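## Task

Carry the orange bin, and no other, over the benches to the bench edge where three of the arms stand. Put the hook next to it, lying flat on the bench with its handle sticking out past that edge. Every other object must stay on whatever it currently rests on. The result must hold up without any robot supporting it. Finish by opening the grippers and moving the arms away.

## Robot and tools

Setup: four identical i2rt Big YAM arms named arm1, arm2, arm3 and arm4. Each has six revolute joints, a two-finger gripper and a wrist camera that, with joints 1 and 6 at zero and the hand level and pointing forward, sits above the hand looking toward the fingertips. Reach is roughly 1.0 m from the joint1 axis. Two fixed cameras, room_a and room_b, watch the room. Loose objects may occasionally get a small shove from outside.

Frames: one shared scene frame, origin on the floor, +z up. The hand point is midway between the fingertips; its z axis runs along the fingers and the fingers open and close along its y axis. Foot poses are never printed, so hand poses depend on an unseen base pose.

Tool execute_actions: argument actions is a list holding one action or none (empty list = just report state and images). An action is an object keyed by arm name; each arm entry holds joints, an object of absolute joint targets (goals, not offsets) by name. Each arm gets its own entry; any subset of arms and joints may be given, and all start together but may finish at different times. Units and ranges: joint1_rad -2.879 to 2.879 (rotation about the foot, positive counter-clockwise seen from above, 0 = toward the foot's facing direction); joint2_rad 0 to 3.141 (shoulder; 0 = upper arm back and about level, increasing lifts it up then forward); joint3_rad 0 to 3.019 (elbow; 0 = folded, increasing opens); joint4_rad -1.692 to 1.57 (hand pitch, positive tips fingers up); joint5_rad -1.57 to 1.57 (hand yaw, positive to the arm's right); joint6_rad -2.094 to 2.094 (hand roll, positive clockwise viewed from behind); gripper_m 0 to 0.093 metres, the fingertip gap. Arrival tolerances: ±0.045, ±0.14, ±0.09, ±0.055, ±0.03, ±0.035 rad for joints 1 to 6 and ±0.003 m for the gripper. Grip force is about 50 to 62 N per pad, lower on some grippers. An unknown key or out-of-range number rejects the whole call with nothing moving. Optional cameras: list of names from arm1_cam_wrist, arm2_cam_wrist, arm3_cam_wrist, arm4_cam_wrist, room_a, room_b, all; omitted, null or ["all"] gives every camera, [] gives none. The pictures line lists the returned images in order.

Joints left out of an action may still be driving toward an earlier target without showing it. Joints move at different speeds, so the hand can sweep a wide path between postures; plan clearances.

Tool wait: seconds from 0 to 10; commands nothing, returns the same output as an empty action.

Tool zoom_image: camera (one camera name) and region [x0, y0, x1, y1] in pixels, origin top-left, at most 504 by 504; only cameras with full images in the latest result can be used. Images are 672x504.

Tool read_manual: optional section, only "licences"; returns licence text, moves nothing.

Tool finished_scene: scene, the integer number of the current scene; irreversible, reports success and gives the next task if any. The goal must already be met and stable. Replying without a tool call ends everything.

Result lines: joint_positions gives current readings. joint_status tells how each commanded motion of the last accepted action ended. off_target: came to rest short and may still push. contact_stop or time_out: old target dropped, joint holds where it stopped; but a timed-out joint that cannot finish keeps its target, or one at most 0.375, 0.375, 0.113, 0.225, 0.075, 0.3 rad (joints 1 to 6) from its position, keeps pushing, and moves on its own if freed; send its reported position to relieve it. joint command not followed (often with a cause: line) means a self/inter-arm clearance check blocked that arm's joint targets (the gripper part still runs); such joints show not_followed and may be retried with each later action until valid targets are sent. Calls without an action never display this line. on_its_own lists uncommanded behaviour; held at is the held target, not the position. A load-bearing joint sags. Tiny target changes may not move a joint. If a result reports a stop, any later execute_actions, wait or finished_scene in the same reply is skipped.

Hazards: the arms do not halt on contact and push hard; sustained pushing heats motors. MOTOR HOT appears from 85 °C; at 100 °C an OVER-TEMPERATURE FAULT drops the arm and its gripper until cooled, and unfinished keys read limit_stop_at_motor_heat (resend targets). Heat partly carries into the next task. Hard squeezing between two robots ends the run; hard hits may too. Nothing reports arm-to-arm contact, and the clearance check can react late and ignores fingers, gripper housings and wrist cameras. Objects touching robots do not count. Arms do not wait for each other. Never knock things off the work area or to the floor, and avoid drops, slips and slams. Faster robot motion is preferred once solved.

Each tool is called after ">>>" by a JSON object that holds its "fn" and its "kwargs", one argument or row to a line.

## Session

>>> {"fn": "execute_actions", "kwargs": {
  "actions": []
}}

Scene clock: 0.00 s.
Motor temperatures (°C, as the motors report them): arm1=[21 21 19 21 20 21] | arm2=[19 19 20 20 22 19] | arm3=[19 19 21 19 20 21] | arm4=[21 21 19 22 21 19]
arm1.joint_positions: joint1_rad=+0.423 joint2_rad=+0.354 joint3_rad=+1.606 joint4_rad=-1.580 joint5_rad=+0.175 joint6_rad=+0.578 gripper_m=+0.095
arm1.joint_status: not commanded
arm1.hand: x=-1.1546 y=-0.5584 z=+1.3376 quat_wxyz=(-0.256, +0.458, -0.670, -0.526) (m; scene frame)
arm2.joint_positions: joint1_rad=-0.687 joint2_rad=+0.585 joint3_rad=+1.505 joint4_rad=-1.548 joint5_rad=+0.056 joint6_rad=+0.783 gripper_m=+0.094
arm2.joint_status: not commanded
arm2.hand: x=-0.1384 y=-0.4671 z=+1.2905 quat_wxyz=(-0.307, +0.069, -0.886, -0.341) (m; scene frame)
arm3.joint_positions: joint1_rad=+0.692 joint2_rad=+0.256 joint3_rad=+1.682 joint4_rad=-1.466 joint5_rad=-0.027 joint6_rad=-0.057 gripper_m=+0.094
arm3.joint_status: not commanded
arm3.hand: x=+0.7259 y=-0.6150 z=+1.3900 quat_wxyz=(-0.250, +0.688, -0.217, -0.646) (m; scene frame)
arm4.joint_positions: joint1_rad=+0.680 joint2_rad=+0.376 joint3_rad=+1.425 joint4_rad=-1.329 joint5_rad=-0.174 joint6_rad=-0.478 gripper_m=+0.095
arm4.joint_status: not commanded
arm4.hand: x=+0.7976 y=+1.7121 z=+1.3615 quat_wxyz=(-0.496, -0.142, -0.784, +0.344) (m; scene frame)
pictures: arm1_cam_wrist, arm2_cam_wrist, arm3_cam_wrist, arm4_cam_wrist, room_a, room_b
Images, in order (width x height): arm1_cam_wrist 672x504, arm2_cam_wrist 672x504, arm3_cam_wrist 672x504, arm4_cam_wrist 672x504, room_a 672x504, room_b 672x504.

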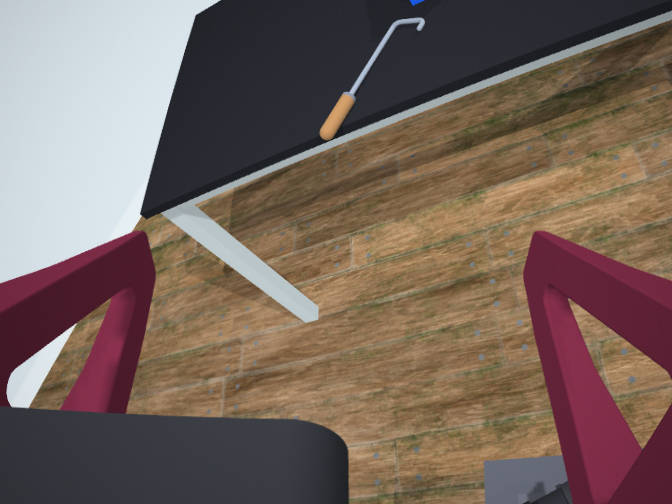

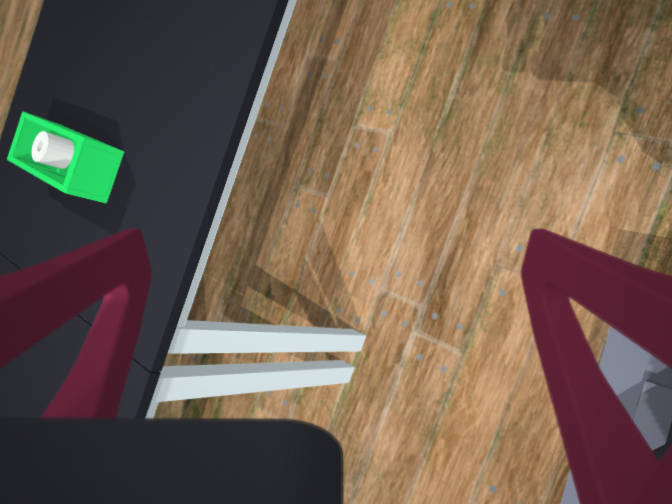

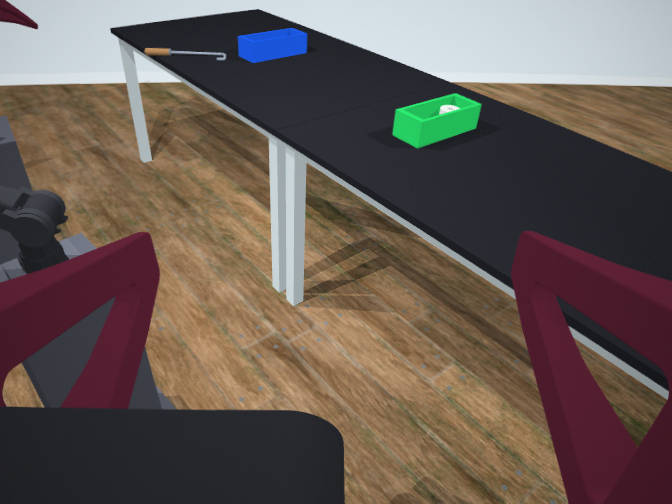

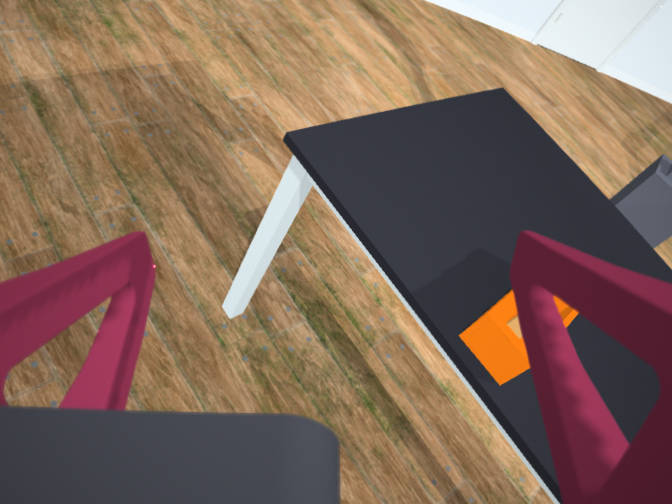

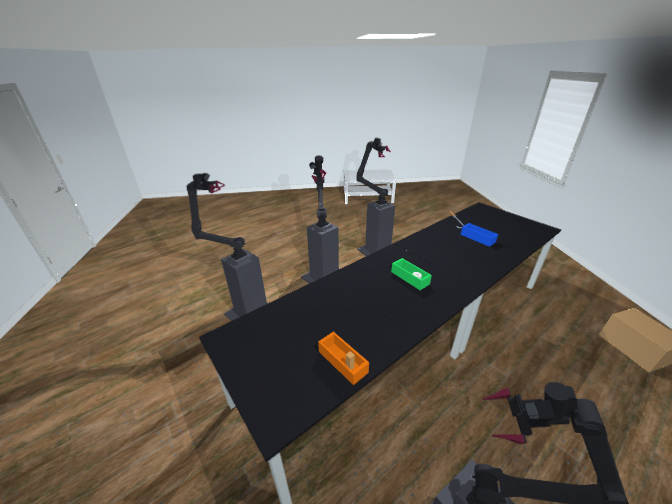

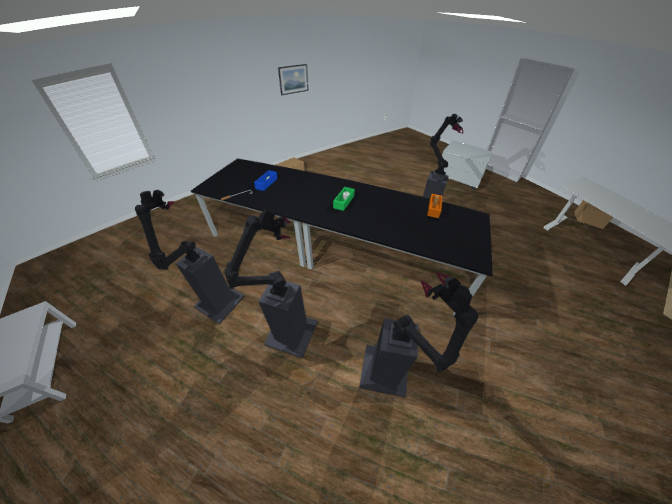

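>>> {"fn": "zoom_image", "kwargs": {
  "camera": "room_a",
  "region": [190, 190, 570, 470]
}}

>>> {"fn": "zoom_image", "kwargs": {
  "camera": "arm1_cam_wrist",
  "region": [280, 0, 480, 150]
}}

Region (190, 190, 570, 470) of room_a's 672x504 image, scaled by 1.326, with more detail than that image has; it fills the top 371 rows of this view, and the rest is white.

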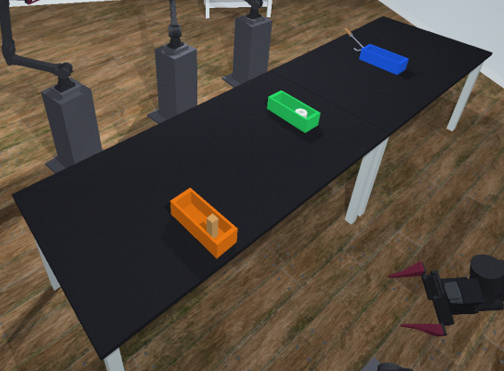

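Region (280, 0, 480, 150) of arm1_cam_wrist's 672x504 image, scaled by 2.520, with more detail than that image has; it fills the top 378 rows of this view, and the rest is white.

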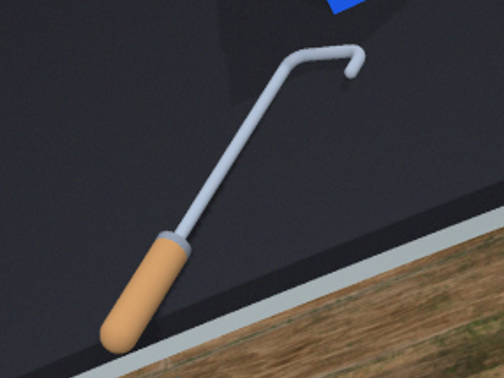

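>>> {"fn": "execute_actions", "kwargs": {
  "actions": [
    {"arm1":{"joints":{"joint1_rad":0.4,"joint2_rad":1.3,"joint3_rad":1.3,"joint4_rad":-0.6,"joint5_rad":0,"joint6_rad":0}},"arm2":{"joints":{"joint1_rad":-0.1,"joint2_rad":1.3,"joint3_rad":1.3,"joint4_rad":-0.6,"joint5_rad":0,"joint6_rad":0}},"arm3":{"joints":{"joint1_rad":-0.3,"joint2_rad":1.3,"joint3_rad":1.3,"joint4_rad":-0.5,"joint5_rad":0,"joint6_rad":0}},"arm4":{"joints":{"joint1_rad":0.3,"joint2_rad":1.3,"joint3_rad":1.3,"joint4_rad":-0.6,"joint5_rad":0,"joint6_rad":0}}}
  ]
}}

Scene clock: 18.63 s.
Motor temperatures (°C, as the motors report them): arm1=[21 22 21 21 20 21] | arm2=[19 19 23 21 22 19] | arm3=[19 20 22 19 20 21] | arm4=[21 21 22 23 21 19]
arm1.joint_positions: joint1_rad=+0.407 joint2_rad=+1.306 joint3_rad=+1.299 joint4_rad=-0.623 joint5_rad=+0.003 joint6_rad=+0.017 gripper_m=+0.095
arm1.joint_status: all done
arm1.hand: x=-1.3460 y=-0.0651 z=+1.0940 quat_wxyz=(-0.264, +0.717, -0.530, -0.368) (m; scene frame)
arm2.joint_positions: joint1_rad=-0.093 joint2_rad=+1.313 joint3_rad=+1.285 joint4_rad=-0.625 joint5_rad=+0.000 joint6_rad=+0.012 gripper_m=+0.094
arm2.joint_status: all done
arm2.hand: x=-0.2439 y=-0.0337 z=+1.0961 quat_wxyz=(-0.315, +0.626, -0.637, -0.322) (m; scene frame)
arm3.joint_positions: joint1_rad=-0.307 joint2_rad=+1.285 joint3_rad=+1.295 joint4_rad=-0.529 joint5_rad=-0.002 joint6_rad=-0.009 gripper_m=+0.094
arm3.joint_status: all done
arm3.hand: x=+0.7838 y=-0.0221 z=+1.1280 quat_wxyz=(-0.381, +0.574, -0.645, -0.331) (m; scene frame)
arm4.joint_positions: joint1_rad=+0.308 joint2_rad=+1.304 joint3_rad=+1.289 joint4_rad=-0.614 joint5_rad=-0.003 joint6_rad=-0.015 gripper_m=+0.095
arm4.joint_status: all done
arm4.hand: x=+0.8371 y=+1.2400 z=+1.1280 quat_wxyz=(-0.355, -0.547, -0.703, +0.283) (m; scene frame)
pictures: arm1_cam_wrist, arm2_cam_wrist, arm3_cam_wrist, arm4_cam_wrist, room_a, room_b
Images, in order (width x height): arm1_cam_wrist 672x504, arm2_cam_wrist 672x504, arm3_cam_wrist 672x504, arm4_cam_wrist 672x504, room_a 672x504, room_b 672x504.

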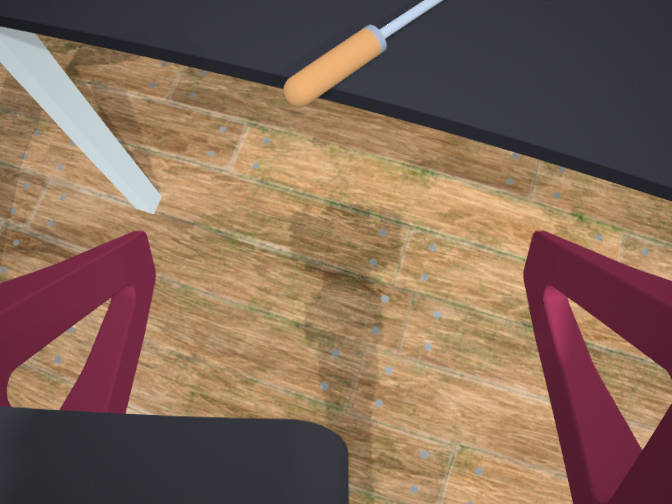

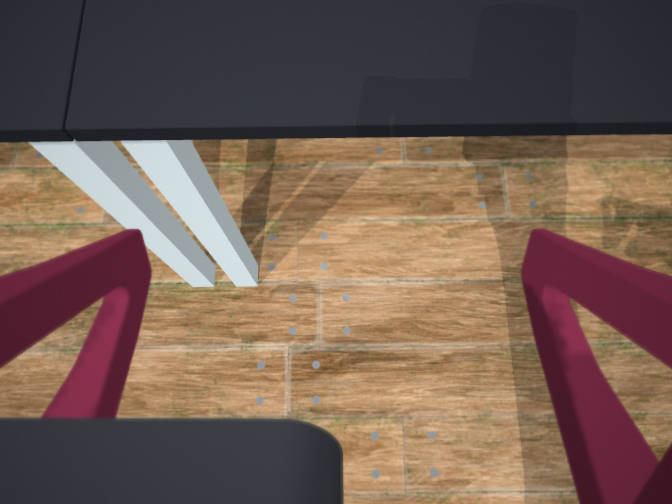

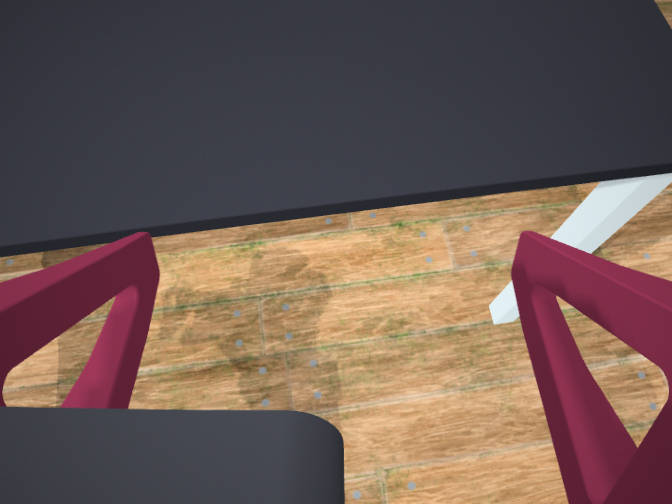

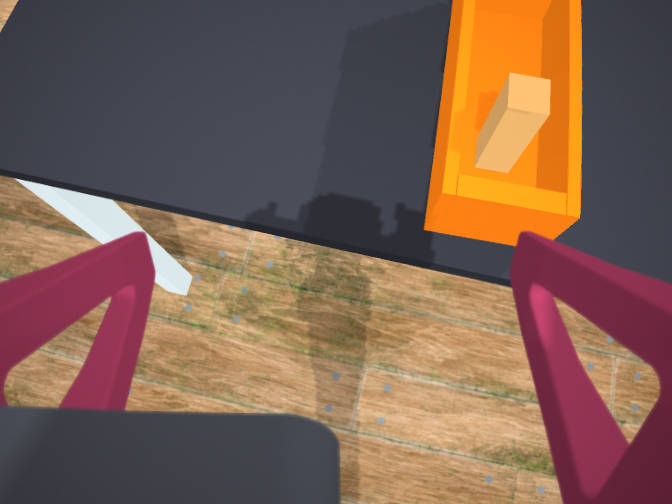

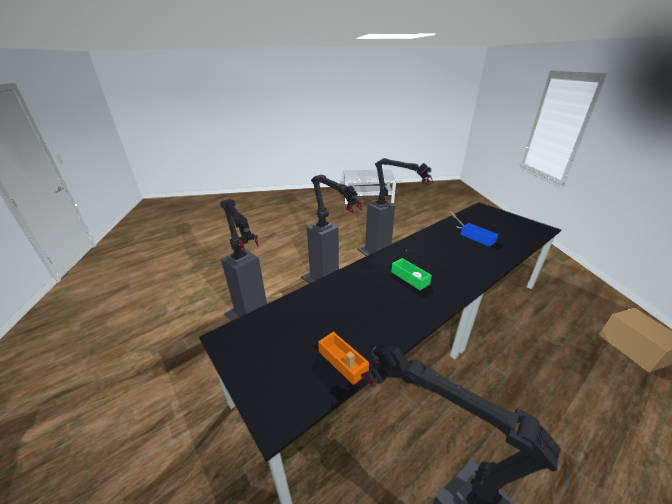

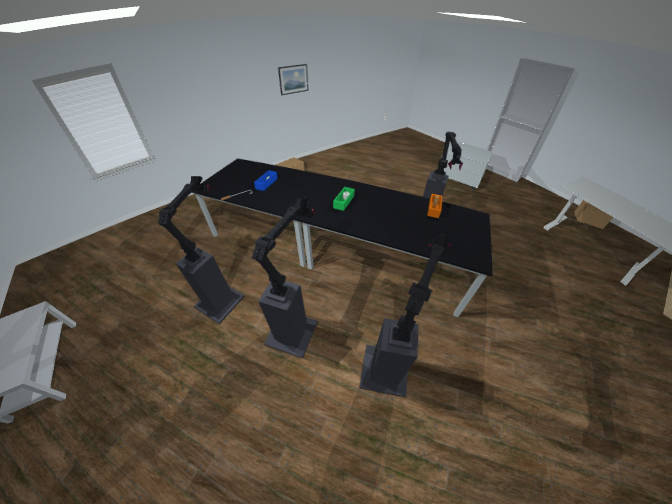

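>>> {"fn": "execute_actions", "kwargs": {
  "actions": [
    {"arm1":{"joints":{"joint2_rad":2.1,"joint3_rad":2.2,"joint4_rad":-1.0}},"arm2":{"joints":{"joint2_rad":2.1,"joint3_rad":2.2,"joint4_rad":-1.1}},"arm3":{"joints":{"joint1_rad":-0.18,"joint2_rad":1.9,"joint3_rad":2.0,"joint4_rad":-0.3}},"arm4":{"joints":{"joint1_rad":0.09,"joint2_rad":1.9,"joint3_rad":2.1,"joint4_rad":-1.1}}}
  ]
}}

Scene clock: 27.57 s.
Motor temperatures (°C, as the motors report them): arm1=[21 23 24 21 20 21] | arm2=[19 19 26 21 22 19] | arm3=[19 21 25 19 20 21] | arm4=[21 22 24 23 21 19]
arm1.joint_positions: joint1_rad=+0.407 joint2_rad=+2.105 joint3_rad=+2.141 joint4_rad=-0.988 joint5_rad=+0.003 joint6_rad=+0.016 gripper_m=+0.095
arm1.joint_status: all done
arm1.hand: x=-1.4170 y=+0.1522 z=+0.9633 quat_wxyz=(-0.178, +0.766, -0.566, -0.247) (m; scene frame)
arm2.joint_positions: joint1_rad=-0.093 joint2_rad=+2.115 joint3_rad=+2.152 joint4_rad=-1.086 joint5_rad=+0.000 joint6_rad=+0.012 gripper_m=+0.094
arm2.joint_status: all done
arm2.hand: x=-0.2442 y=+0.1804 z=+0.9657 quat_wxyz=(-0.185, +0.677, -0.687, -0.190) (m; scene frame)
arm3.joint_positions: joint1_rad=-0.175 joint2_rad=+1.898 joint3_rad=+1.941 joint4_rad=-0.326 joint5_rad=-0.002 joint6_rad=-0.008 gripper_m=+0.094
arm3.joint_status: all done
arm3.hand: x=+0.7074 y=+0.2324 z=+1.1490 quat_wxyz=(-0.428, +0.569, -0.560, -0.424) (m; scene frame)
arm4.joint_positions: joint1_rad=+0.079 joint2_rad=+1.886 joint3_rad=+2.060 joint4_rad=-1.092 joint5_rad=-0.001 joint6_rad=-0.013 gripper_m=+0.095
arm4.joint_status: all done
arm4.hand: x=+0.7084 y=+1.0637 z=+1.1050 quat_wxyz=(-0.226, -0.664, -0.675, +0.227) (m; scene frame)
pictures: arm1_cam_wrist, arm2_cam_wrist, arm3_cam_wrist, arm4_cam_wrist, room_a, room_b
Images, in order (width x height): arm1_cam_wrist 672x504, arm2_cam_wrist 672x504, arm3_cam_wrist 672x504, arm4_cam_wrist 672x504, room_a 672x504, room_b 672x504.

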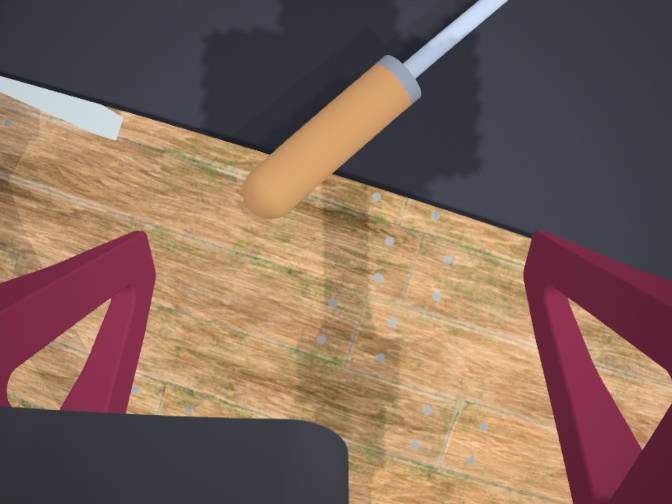

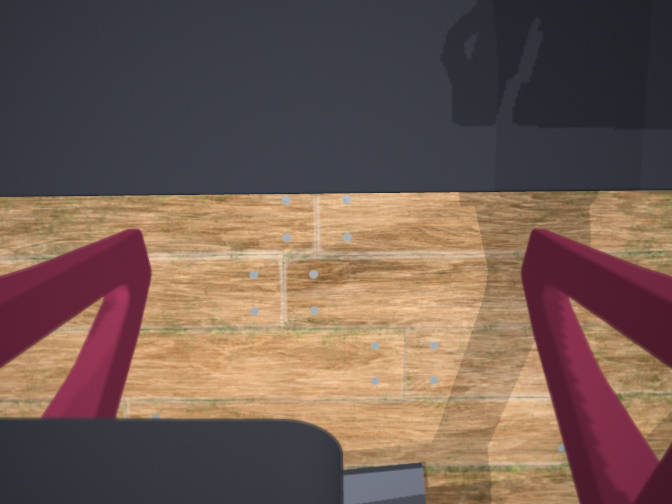

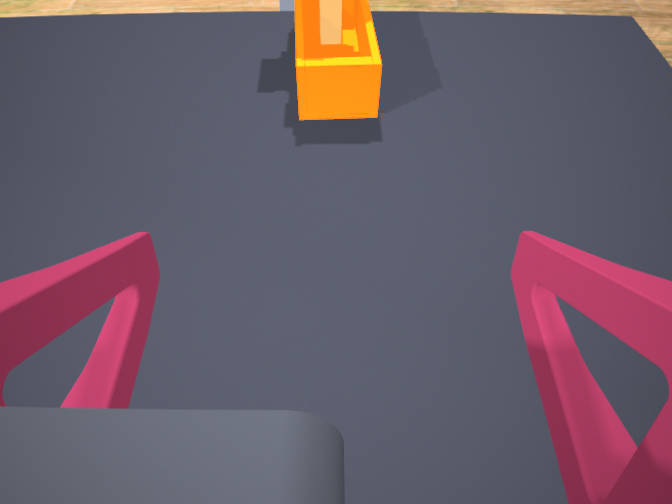

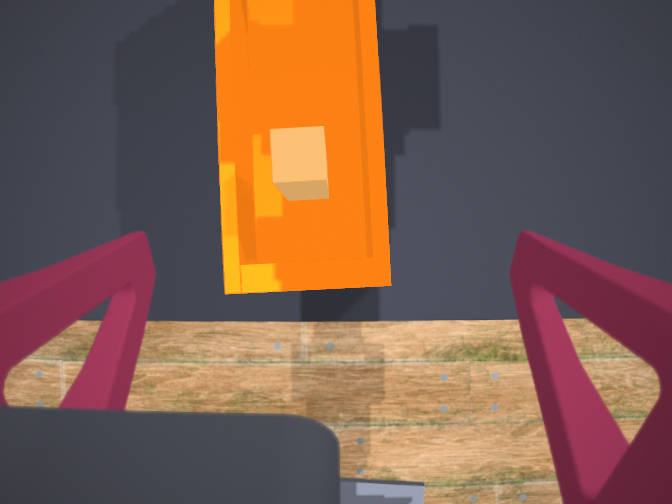

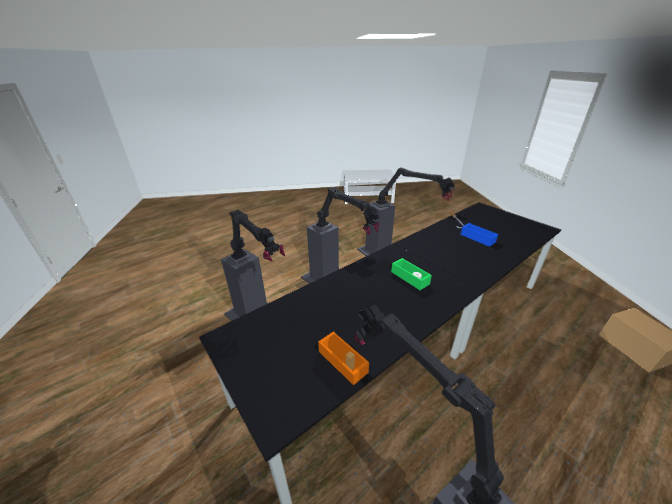

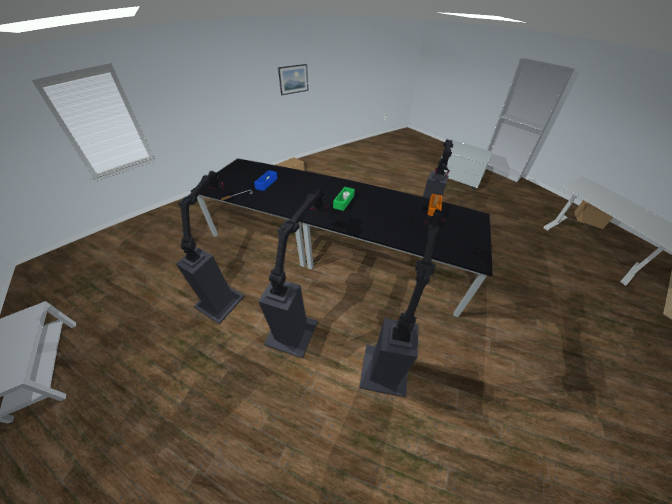

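>>> {"fn": "execute_actions", "kwargs": {
  "actions": [
    {"arm1":{"joints":{"joint1_rad":0.54,"joint2_rad":2.44,"joint3_rad":2.38,"joint4_rad":-0.85,"joint5_rad":0.683,"joint6_rad":0.755}},"arm2":{"joints":{"joint1_rad":-0.3,"joint2_rad":1.3,"joint3_rad":0.7,"joint4_rad":0.3}},"arm3":{"joints":{"joint2_rad":1.3,"joint3_rad":0.9,"joint4_rad":0.3}},"arm4":{"joints":{"joint1_rad":0.11,"joint2_rad":1.4,"joint3_rad":0.88,"joint4_rad":0.83,"gripper_m":0.075}}}
  ],
  "cameras": ["arm1_cam_wrist"]
}}

Scene clock: 50.60 s.
Motor temperatures (°C, as the motors report them): arm1=[21 27 34 21 20 21] | arm2=[19 22 30 21 22 19] | arm3=[19 23 30 19 20 21] | arm4=[21 24 27 23 21 19]
arm1.joint_positions: joint1_rad=+0.533 joint2_rad=+2.438 joint3_rad=+2.347 joint4_rad=-0.861 joint5_rad=+0.682 joint6_rad=+0.738 gripper_m=+0.095
arm1.joint_status: all done
arm1.hand: x=-1.4380 y=+0.2134 z=+0.8479 quat_wxyz=(-0.368, +0.452, -0.782, -0.220) (m; scene frame)
arm2.joint_positions: joint1_rad=-0.294 joint2_rad=+1.316 joint3_rad=+0.697 joint4_rad=+0.274 joint5_rad=+0.000 joint6_rad=+0.011 gripper_m=+0.094
arm2.joint_status: all done
arm2.hand: x=-0.1377 y=-0.0758 z=+0.9500 quat_wxyz=(-0.447, +0.509, -0.635, -0.372) (m; scene frame)
arm3.joint_positions: joint1_rad=-0.175 joint2_rad=+1.312 joint3_rad=+0.896 joint4_rad=+0.285 joint5_rad=-0.002 joint6_rad=-0.008 gripper_m=+0.094
arm3.joint_status: all done
arm3.hand: x=+0.7084 y=-0.0089 z=+1.0601 quat_wxyz=(-0.470, +0.535, -0.526, -0.466) (m; scene frame)
arm4.joint_positions: joint1_rad=+0.102 joint2_rad=+1.397 joint3_rad=+0.870 joint4_rad=+0.816 joint5_rad=-0.001 joint6_rad=-0.013 gripper_m=+0.075
arm4.joint_status: all done
arm4.hand: x=+0.7218 y=+1.2039 z=+1.1579 quat_wxyz=(-0.571, -0.414, -0.431, +0.563) (m; scene frame)
pictures: arm1_cam_wrist
Images, in order (width x height): arm1_cam_wrist 672x504.

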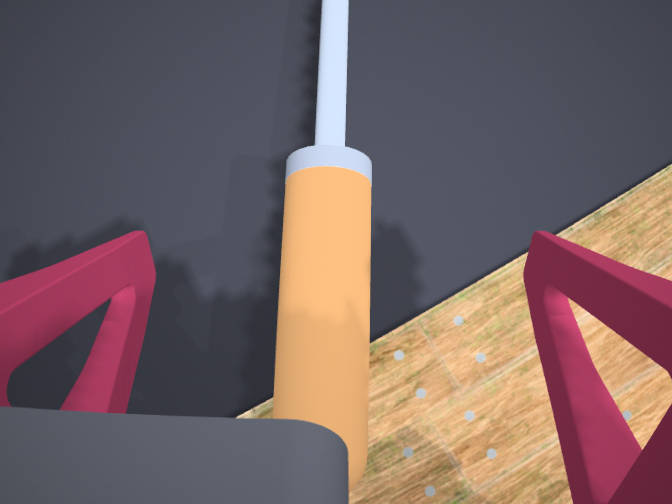

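>>> {"fn": "execute_actions", "kwargs": {
  "actions": [
    {"arm1":{"joints":{"joint1_rad":0.548,"joint2_rad":2.525,"joint4_rad":-0.79}},"arm4":{"joints":{"joint2_rad":2.0}}}
  ],
  "cameras": ["arm1_cam_wrist","arm4_cam_wrist"]
}}

Scene clock: 56.03 s.
Motor temperatures (°C, as the motors report them): arm1=[21 28 34 21 20 21] | arm2=[19 21 28 21 22 19] | arm3=[19 23 29 19 20 21] | arm4=[21 24 27 23 21 19]
arm1.joint_positions: joint1_rad=+0.543 joint2_rad=+2.522 joint3_rad=+2.347 joint4_rad=-0.801 joint5_rad=+0.687 joint6_rad=+0.748 gripper_m=+0.095
arm1.joint_status: all done
arm1.hand: x=-1.4482 y=+0.2168 z=+0.7846 quat_wxyz=(-0.368, +0.457, -0.782, -0.212) (m; scene frame)
arm2.joint_positions: joint1_rad=-0.294 joint2_rad=+1.316 joint3_rad=+0.697 joint4_rad=+0.274 joint5_rad=+0.000 joint6_rad=+0.011 gripper_m=+0.094
arm2.joint_status: not commanded
arm2.hand: x=-0.1377 y=-0.0758 z=+0.9500 quat_wxyz=(-0.447, +0.509, -0.635, -0.372) (m; scene frame)
arm3.joint_positions: joint1_rad=-0.175 joint2_rad=+1.312 joint3_rad=+0.896 joint4_rad=+0.285 joint5_rad=-0.002 joint6_rad=-0.008 gripper_m=+0.094
arm3.joint_status: not commanded
arm3.hand: x=+0.7084 y=-0.0089 z=+1.0601 quat_wxyz=(-0.470, +0.535, -0.526, -0.466) (m; scene frame)
arm4.joint_positions: joint1_rad=+0.102 joint2_rad=+2.001 joint3_rad=+0.870 joint4_rad=+0.828 joint5_rad=-0.001 joint6_rad=-0.013 gripper_m=+0.075
arm4.joint_status: all done
arm4.hand: x=+0.7238 y=+1.1543 z=+0.7921 quat_wxyz=(-0.422, -0.558, -0.581, +0.415) (m; scene frame)
pictures: arm1_cam_wrist, arm4_cam_wrist
Images, in order (width x height): arm1_cam_wrist 672x504, arm4_cam_wrist 672x504.

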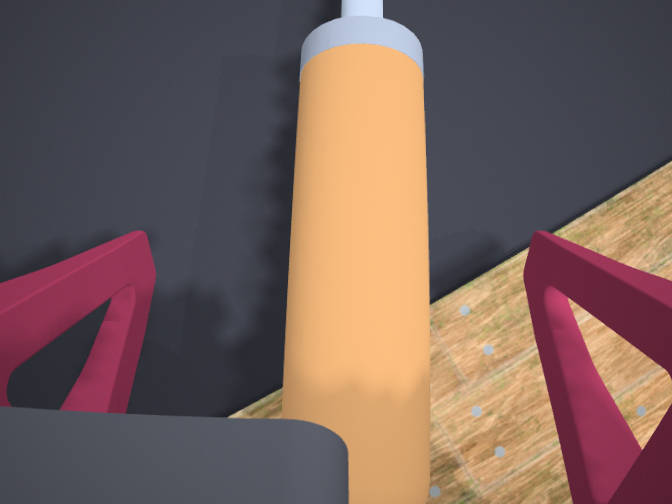

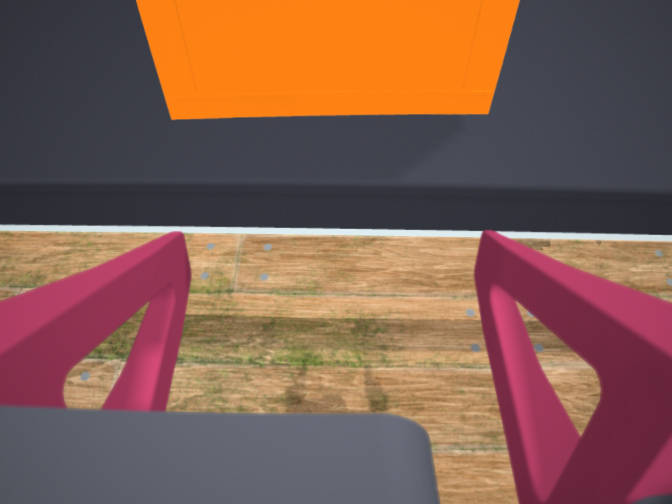

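>>> {"fn": "execute_actions", "kwargs": {
  "actions": [
    {"arm1":{"joints":{"gripper_m":0.0}},"arm4":{"joints":{"joint2_rad":2.04,"joint3_rad":1.11,"joint4_rad":0.66}}}
  ],
  "cameras": ["arm1_cam_wrist","arm4_cam_wrist"]
}}

>>> {"fn": "execute_actions", "kwargs": {
  "actions": [
    {"arm1":{"joints":{"joint2_rad":2.3}},"arm4":{"joints":{"joint2_rad":2.125,"joint3_rad":1.29,"joint4_rad":0.575}}}
  ],
  "cameras": ["arm1_cam_wrist","arm4_cam_wrist","room_b"]
}}

Scene clock: 62.00 s.
Motor temperatures (°C, as the motors report them): arm1=[21 29 34 21 20 21] | arm2=[19 21 27 21 22 19] | arm3=[19 22 28 19 20 21] | arm4=[21 24 26 23 21 19]
arm1.joint_positions: joint1_rad=+0.543 joint2_rad=+2.522 joint3_rad=+2.347 joint4_rad=-0.800 joint5_rad=+0.687 joint6_rad=+0.751 gripper_m=+0.030
arm1.joint_status: gripper_m off_target (ended at +0.030, target +0.000)
arm1.hand: x=-1.4483 y=+0.2169 z=+0.7847 quat_wxyz=(-0.367, +0.455, -0.783, -0.213) (m; scene frame)
arm2.joint_positions: joint1_rad=-0.294 joint2_rad=+1.316 joint3_rad=+0.697 joint4_rad=+0.274 joint5_rad=+0.000 joint6_rad=+0.011 gripper_m=+0.094
arm2.joint_status: not commanded
arm2.hand: x=-0.1377 y=-0.0758 z=+0.9500 quat_wxyz=(-0.447, +0.509, -0.635, -0.372) (m; scene frame)
arm3.joint_positions: joint1_rad=-0.175 joint2_rad=+1.312 joint3_rad=+0.896 joint4_rad=+0.285 joint5_rad=-0.002 joint6_rad=-0.008 gripper_m=+0.094
arm3.joint_status: not commanded
arm3.hand: x=+0.7084 y=-0.0089 z=+1.0601 quat_wxyz=(-0.470, +0.535, -0.526, -0.466) (m; scene frame)
arm4.joint_positions: joint1_rad=+0.102 joint2_rad=+2.027 joint3_rad=+1.091 joint4_rad=+0.668 joint5_rad=-0.001 joint6_rad=-0.013 gripper_m=+0.075
arm4.joint_status: all done
arm4.hand: x=+0.7258 y=+1.0797 z=+0.8330 quat_wxyz=(-0.433, -0.551, -0.573, +0.425) (m; scene frame)
pictures: arm1_cam_wrist, arm4_cam_wrist
Images, in order (width x height): arm1_cam_wrist 672x504, arm4_cam_wrist 672x504.

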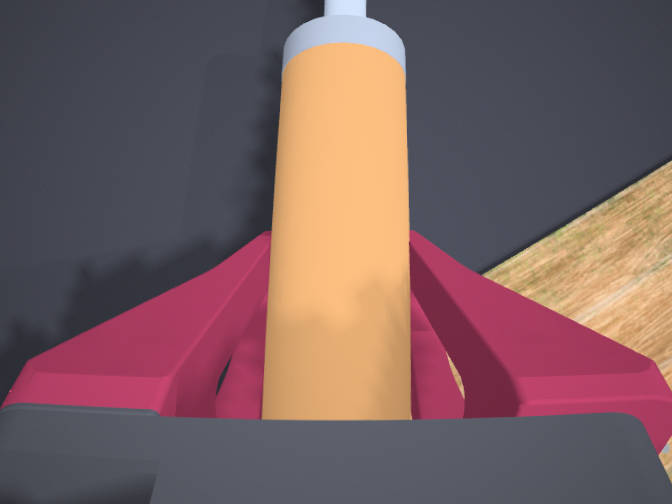

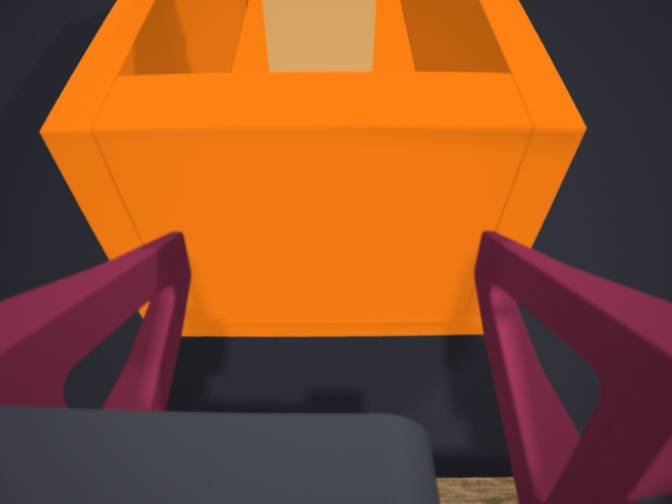

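Scene clock: 63.30 s.
Motor temperatures (°C, as the motors report them): arm1=[21 29 34 21 20 21] | arm2=[19 21 27 21 22 19] | arm3=[19 22 28 19 20 21] | arm4=[21 24 26 23 21 19]
arm1.joint_positions: joint1_rad=+0.546 joint2_rad=+2.301 joint3_rad=+2.347 joint4_rad=-0.800 joint5_rad=+0.680 joint6_rad=+0.751 gripper_m=+0.030
arm1.joint_status: all done
arm1.hand: x=-1.4500 y=+0.2122 z=+0.9703 quat_wxyz=(-0.369, +0.409, -0.774, -0.313) (m; scene frame)
arm2.joint_positions: joint1_rad=-0.294 joint2_rad=+1.316 joint3_rad=+0.697 joint4_rad=+0.274 joint5_rad=+0.000 joint6_rad=+0.011 gripper_m=+0.094
arm2.joint_status: not commanded
arm2.hand: x=-0.1377 y=-0.0758 z=+0.9500 quat_wxyz=(-0.447, +0.509, -0.635, -0.372) (m; scene frame)
arm3.joint_positions: joint1_rad=-0.175 joint2_rad=+1.312 joint3_rad=+0.896 joint4_rad=+0.285 joint5_rad=-0.002 joint6_rad=-0.008 gripper_m=+0.094
arm3.joint_status: not commanded
arm3.hand: x=+0.7084 y=-0.0089 z=+1.0601 quat_wxyz=(-0.470, +0.535, -0.526, -0.466) (m; scene frame)
arm4.joint_positions: joint1_rad=+0.102 joint2_rad=+2.114 joint3_rad=+1.255 joint4_rad=+0.582 joint5_rad=-0.001 joint6_rad=-0.013 gripper_m=+0.075
arm4.joint_status: all done
arm4.hand: x=+0.7271 y=+1.0316 z=+0.8275 quat_wxyz=(-0.430, -0.553, -0.576, +0.422) (m; scene frame)
pictures: arm1_cam_wrist, arm4_cam_wrist, room_b
Images, in order (width x height): arm1_cam_wrist 672x504, arm4_cam_wrist 672x504, room_b 672x504.

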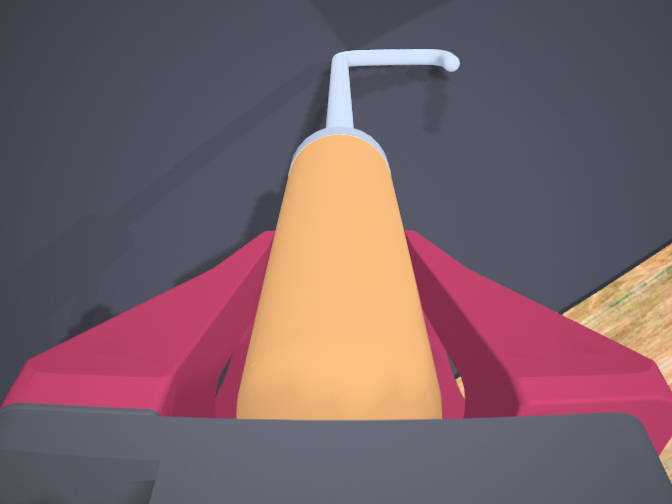

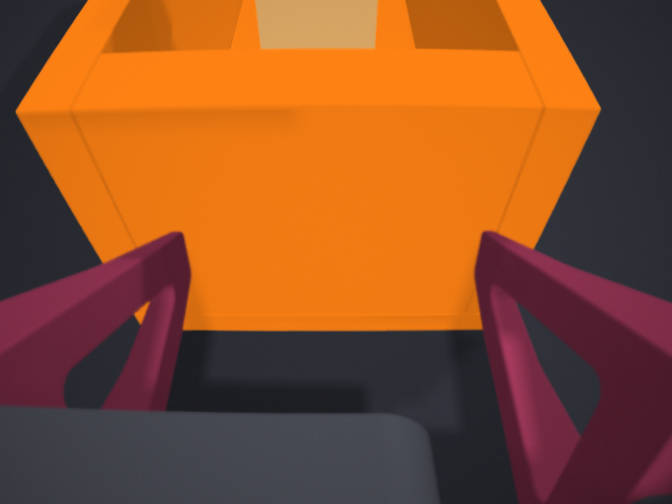

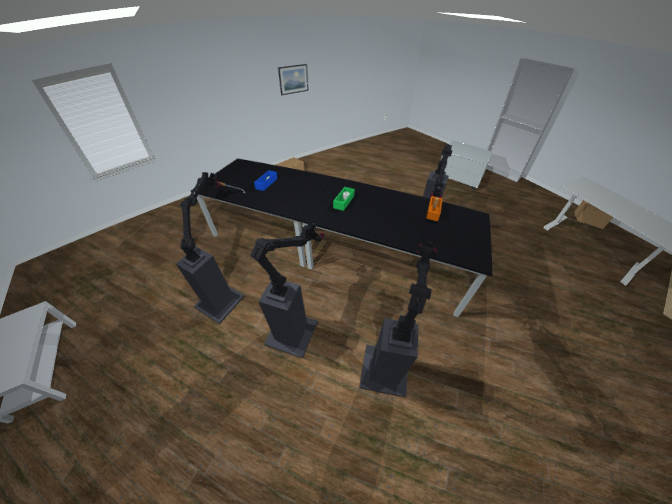

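>>> {"fn": "execute_actions", "kwargs": {
  "actions": [
    {"arm1":{"joints":{"joint6_rad":-1.04}},"arm4":{"joints":{"joint2_rad":2.33,"joint3_rad":1.69,"joint4_rad":0.37}}}
  ],
  "cameras": ["arm1_cam_wrist","arm4_cam_wrist","room_b"]
}}

Scene clock: 68.50 s.
Motor temperatures (°C, as the motors report them): arm1=[21 29 34 21 20 21] | arm2=[19 21 27 21 22 19] | arm3=[19 22 28 19 20 21] | arm4=[21 24 26 23 21 19]
arm1.joint_positions: joint1_rad=+0.546 joint2_rad=+2.328 joint3_rad=+2.347 joint4_rad=-0.800 joint5_rad=+0.672 joint6_rad=-1.019 gripper_m=+0.030
arm1.joint_status: all done
arm1.hand: x=-1.4524 y=+0.2147 z=+0.9473 quat_wxyz=(-0.465, +0.864, -0.169, +0.091) (m; scene frame)
arm2.joint_positions: joint1_rad=-0.294 joint2_rad=+1.316 joint3_rad=+0.697 joint4_rad=+0.274 joint5_rad=+0.000 joint6_rad=+0.011 gripper_m=+0.094
arm2.joint_status: not commanded
arm2.hand: x=-0.1377 y=-0.0758 z=+0.9500 quat_wxyz=(-0.447, +0.509, -0.635, -0.372) (m; scene frame)
arm3.joint_positions: joint1_rad=-0.175 joint2_rad=+1.312 joint3_rad=+0.896 joint4_rad=+0.285 joint5_rad=-0.002 joint6_rad=-0.008 gripper_m=+0.094
arm3.joint_status: not commanded
arm3.hand: x=+0.7084 y=-0.0089 z=+1.0601 quat_wxyz=(-0.470, +0.535, -0.526, -0.466) (m; scene frame)
arm4.joint_positions: joint1_rad=+0.102 joint2_rad=+2.311 joint3_rad=+1.652 joint4_rad=+0.377 joint5_rad=-0.001 joint6_rad=-0.014 gripper_m=+0.075
arm4.joint_status: all done
arm4.hand: x=+0.7298 y=+0.9276 z=+0.8268 quat_wxyz=(-0.428, -0.554, -0.577, +0.421) (m; scene frame)
pictures: arm1_cam_wrist, arm4_cam_wrist, room_b
Images, in order (width x height): arm1_cam_wrist 672x504, arm4_cam_wrist 672x504, room_b 672x504.

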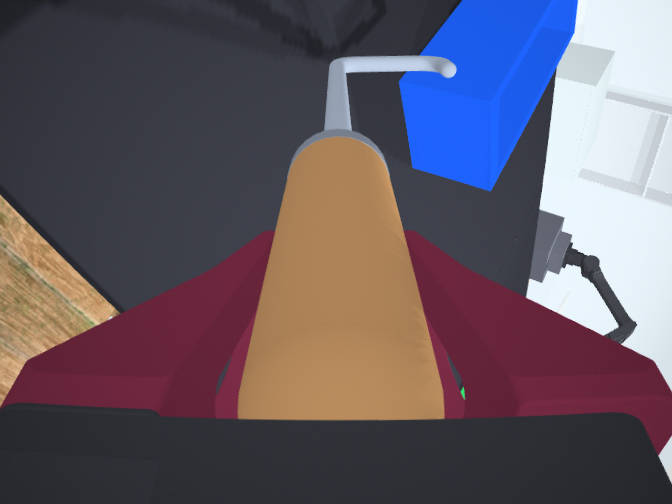

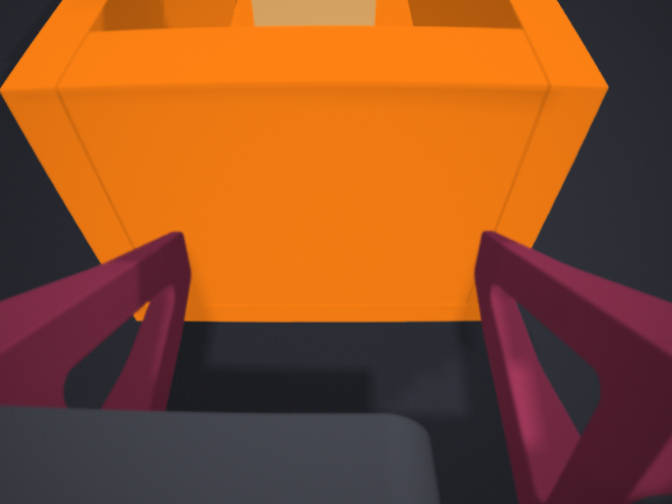

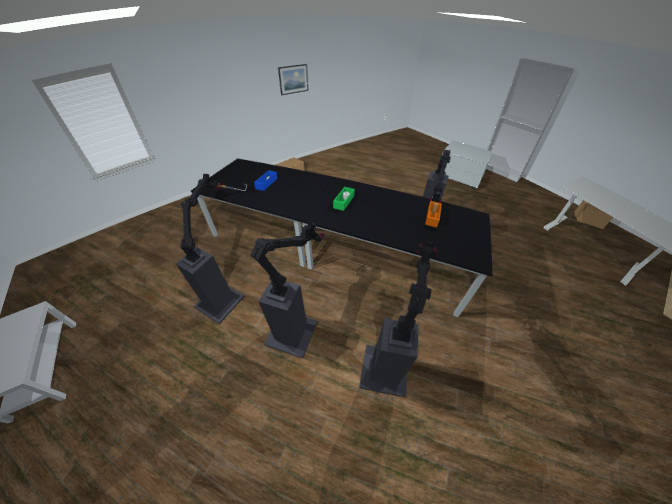

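>>> {"fn": "execute_actions", "kwargs": {
  "actions": [
    {"arm1":{"joints":{"joint2_rad":2.27,"joint3_rad":1.96,"joint4_rad":0.36,"joint6_rad":-1.57}},"arm4":{"joints":{"joint2_rad":2.55,"joint3_rad":2.14,"joint4_rad":0.14}}}
  ],
  "cameras": ["arm1_cam_wrist"]
}}

>>> {"fn": "execute_actions", "kwargs": {
  "actions": [
    {"arm1":{"joints":{"joint1_rad":-0.548,"joint5_rad":-0.64}},"arm4":{"joints":{"joint2_rad":2.76,"joint3_rad":2.56,"joint4_rad":-0.05}}}
  ],
  "cameras": ["arm1_cam_wrist","room_a","room_b"]
}}

Scene clock: 73.37 s.
Motor temperatures (°C, as the motors report them): arm1=[21 30 34 21 20 21] | arm2=[19 20 27 21 22 19] | arm3=[19 22 28 19 20 21] | arm4=[21 25 26 23 21 19]
arm1.joint_positions: joint1_rad=+0.549 joint2_rad=+2.321 joint3_rad=+1.939 joint4_rad=+0.307 joint5_rad=+0.679 joint6_rad=-1.549 gripper_m=+0.030
arm1.joint_status: all done
arm1.hand: x=-1.4671 y=+0.2415 z=+0.9306 quat_wxyz=(-0.681, +0.724, -0.072, +0.085) (m; scene frame)
arm2.joint_positions: joint1_rad=-0.294 joint2_rad=+1.316 joint3_rad=+0.697 joint4_rad=+0.274 joint5_rad=+0.000 joint6_rad=+0.011 gripper_m=+0.094
arm2.joint_status: not commanded
arm2.hand: x=-0.1377 y=-0.0758 z=+0.9500 quat_wxyz=(-0.447, +0.509, -0.635, -0.372) (m; scene frame)
arm3.joint_positions: joint1_rad=-0.175 joint2_rad=+1.312 joint3_rad=+0.896 joint4_rad=+0.285 joint5_rad=-0.002 joint6_rad=-0.008 gripper_m=+0.094
arm3.joint_status: not commanded
arm3.hand: x=+0.7084 y=-0.0089 z=+1.0601 quat_wxyz=(-0.470, +0.535, -0.526, -0.466) (m; scene frame)
arm4.joint_positions: joint1_rad=+0.102 joint2_rad=+2.528 joint3_rad=+2.095 joint4_rad=+0.146 joint5_rad=-0.001 joint6_rad=-0.014 gripper_m=+0.075
arm4.joint_status: all done
arm4.hand: x=+0.7322 y=+0.8401 z=+0.8281 quat_wxyz=(-0.427, -0.555, -0.578, +0.420) (m; scene frame)
pictures: arm1_cam_wrist
Images, in order (width x height): arm1_cam_wrist 672x504.

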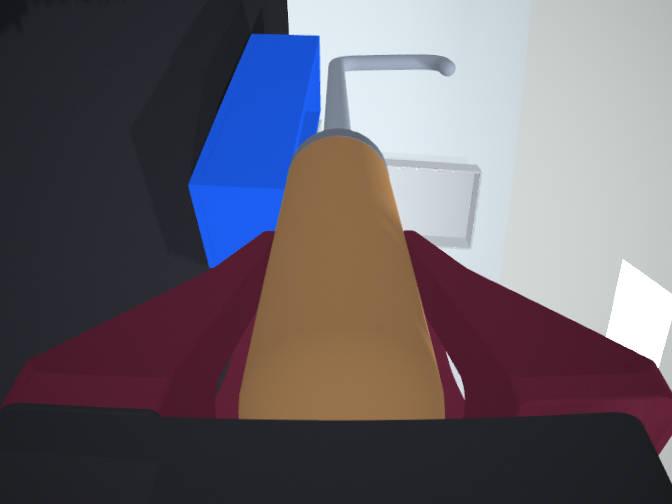

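Scene clock: 76.37 s.
Motor temperatures (°C, as the motors report them): arm1=[21 31 34 22 20 21] | arm2=[19 20 26 21 22 19] | arm3=[19 22 28 19 20 21] | arm4=[21 26 27 23 21 19]
arm1.joint_positions: joint1_rad=-0.549 joint2_rad=+2.321 joint3_rad=+1.939 joint4_rad=+0.307 joint5_rad=-0.638 joint6_rad=-1.552 gripper_m=+0.030
arm1.joint_status: all done
arm1.hand: x=-0.7170 y=+0.1735 z=+0.9306 quat_wxyz=(-0.685, +0.728, -0.024, -0.022) (m; scene frame)
arm2.joint_positions: joint1_rad=-0.294 joint2_rad=+1.316 joint3_rad=+0.697 joint4_rad=+0.274 joint5_rad=+0.000 joint6_rad=+0.011 gripper_m=+0.094
arm2.joint_status: not commanded
arm2.hand: x=-0.1377 y=-0.0758 z=+0.9500 quat_wxyz=(-0.447, +0.509, -0.635, -0.372) (m; scene frame)
arm3.joint_positions: joint1_rad=-0.175 joint2_rad=+1.312 joint3_rad=+0.896 joint4_rad=+0.285 joint5_rad=-0.002 joint6_rad=-0.008 gripper_m=+0.094
arm3.joint_status: not commanded
arm3.hand: x=+0.7084 y=-0.0089 z=+1.0601 quat_wxyz=(-0.470, +0.535, -0.526, -0.466) (m; scene frame)
arm4.joint_positions: joint1_rad=+0.102 joint2_rad=+2.737 joint3_rad=+2.512 joint4_rad=-0.044 joint5_rad=-0.001 joint6_rad=-0.014 gripper_m=+0.075
arm4.joint_status: all done
arm4.hand: x=+0.7336 y=+0.7873 z=+0.8309 quat_wxyz=(-0.432, -0.551, -0.574, +0.425) (m; scene frame)
pictures: arm1_cam_wrist, room_a, room_b
Images, in order (width x height): arm1_cam_wrist 672x504, room_a 672x504, room_b 672x504.

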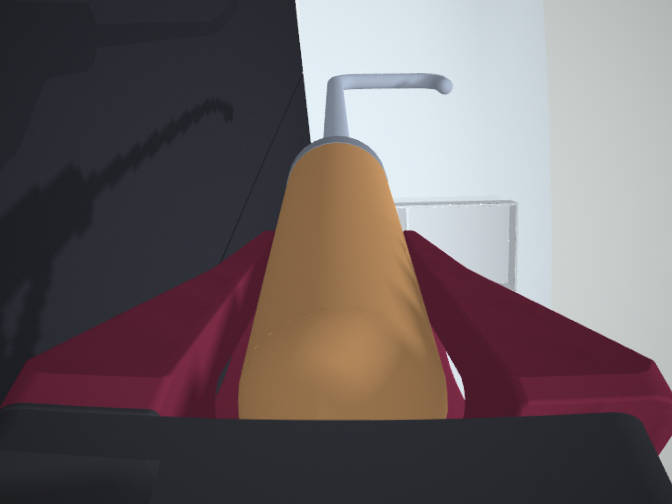

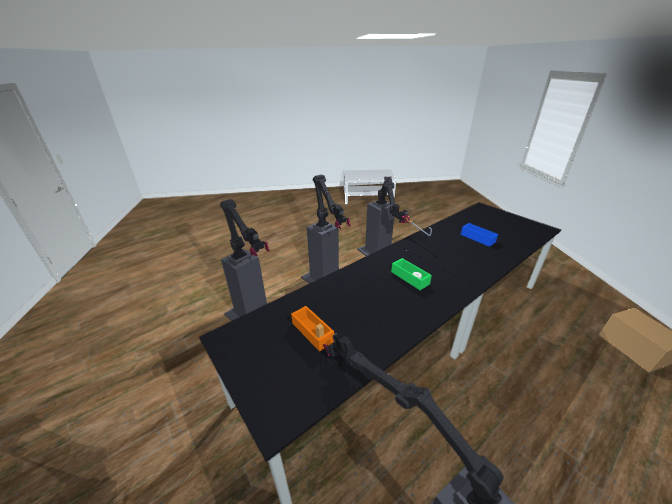

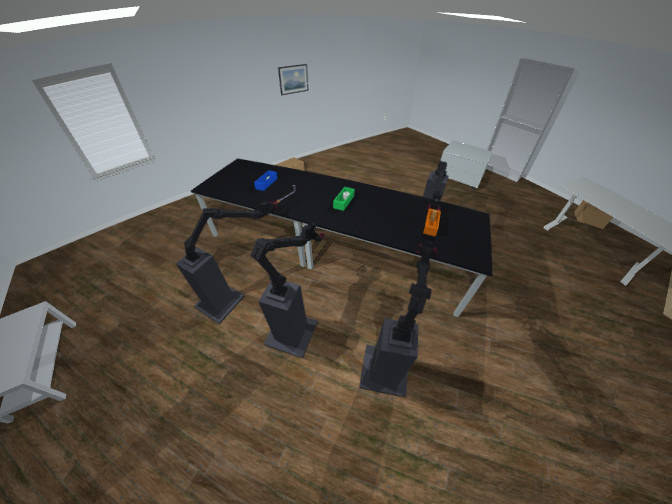

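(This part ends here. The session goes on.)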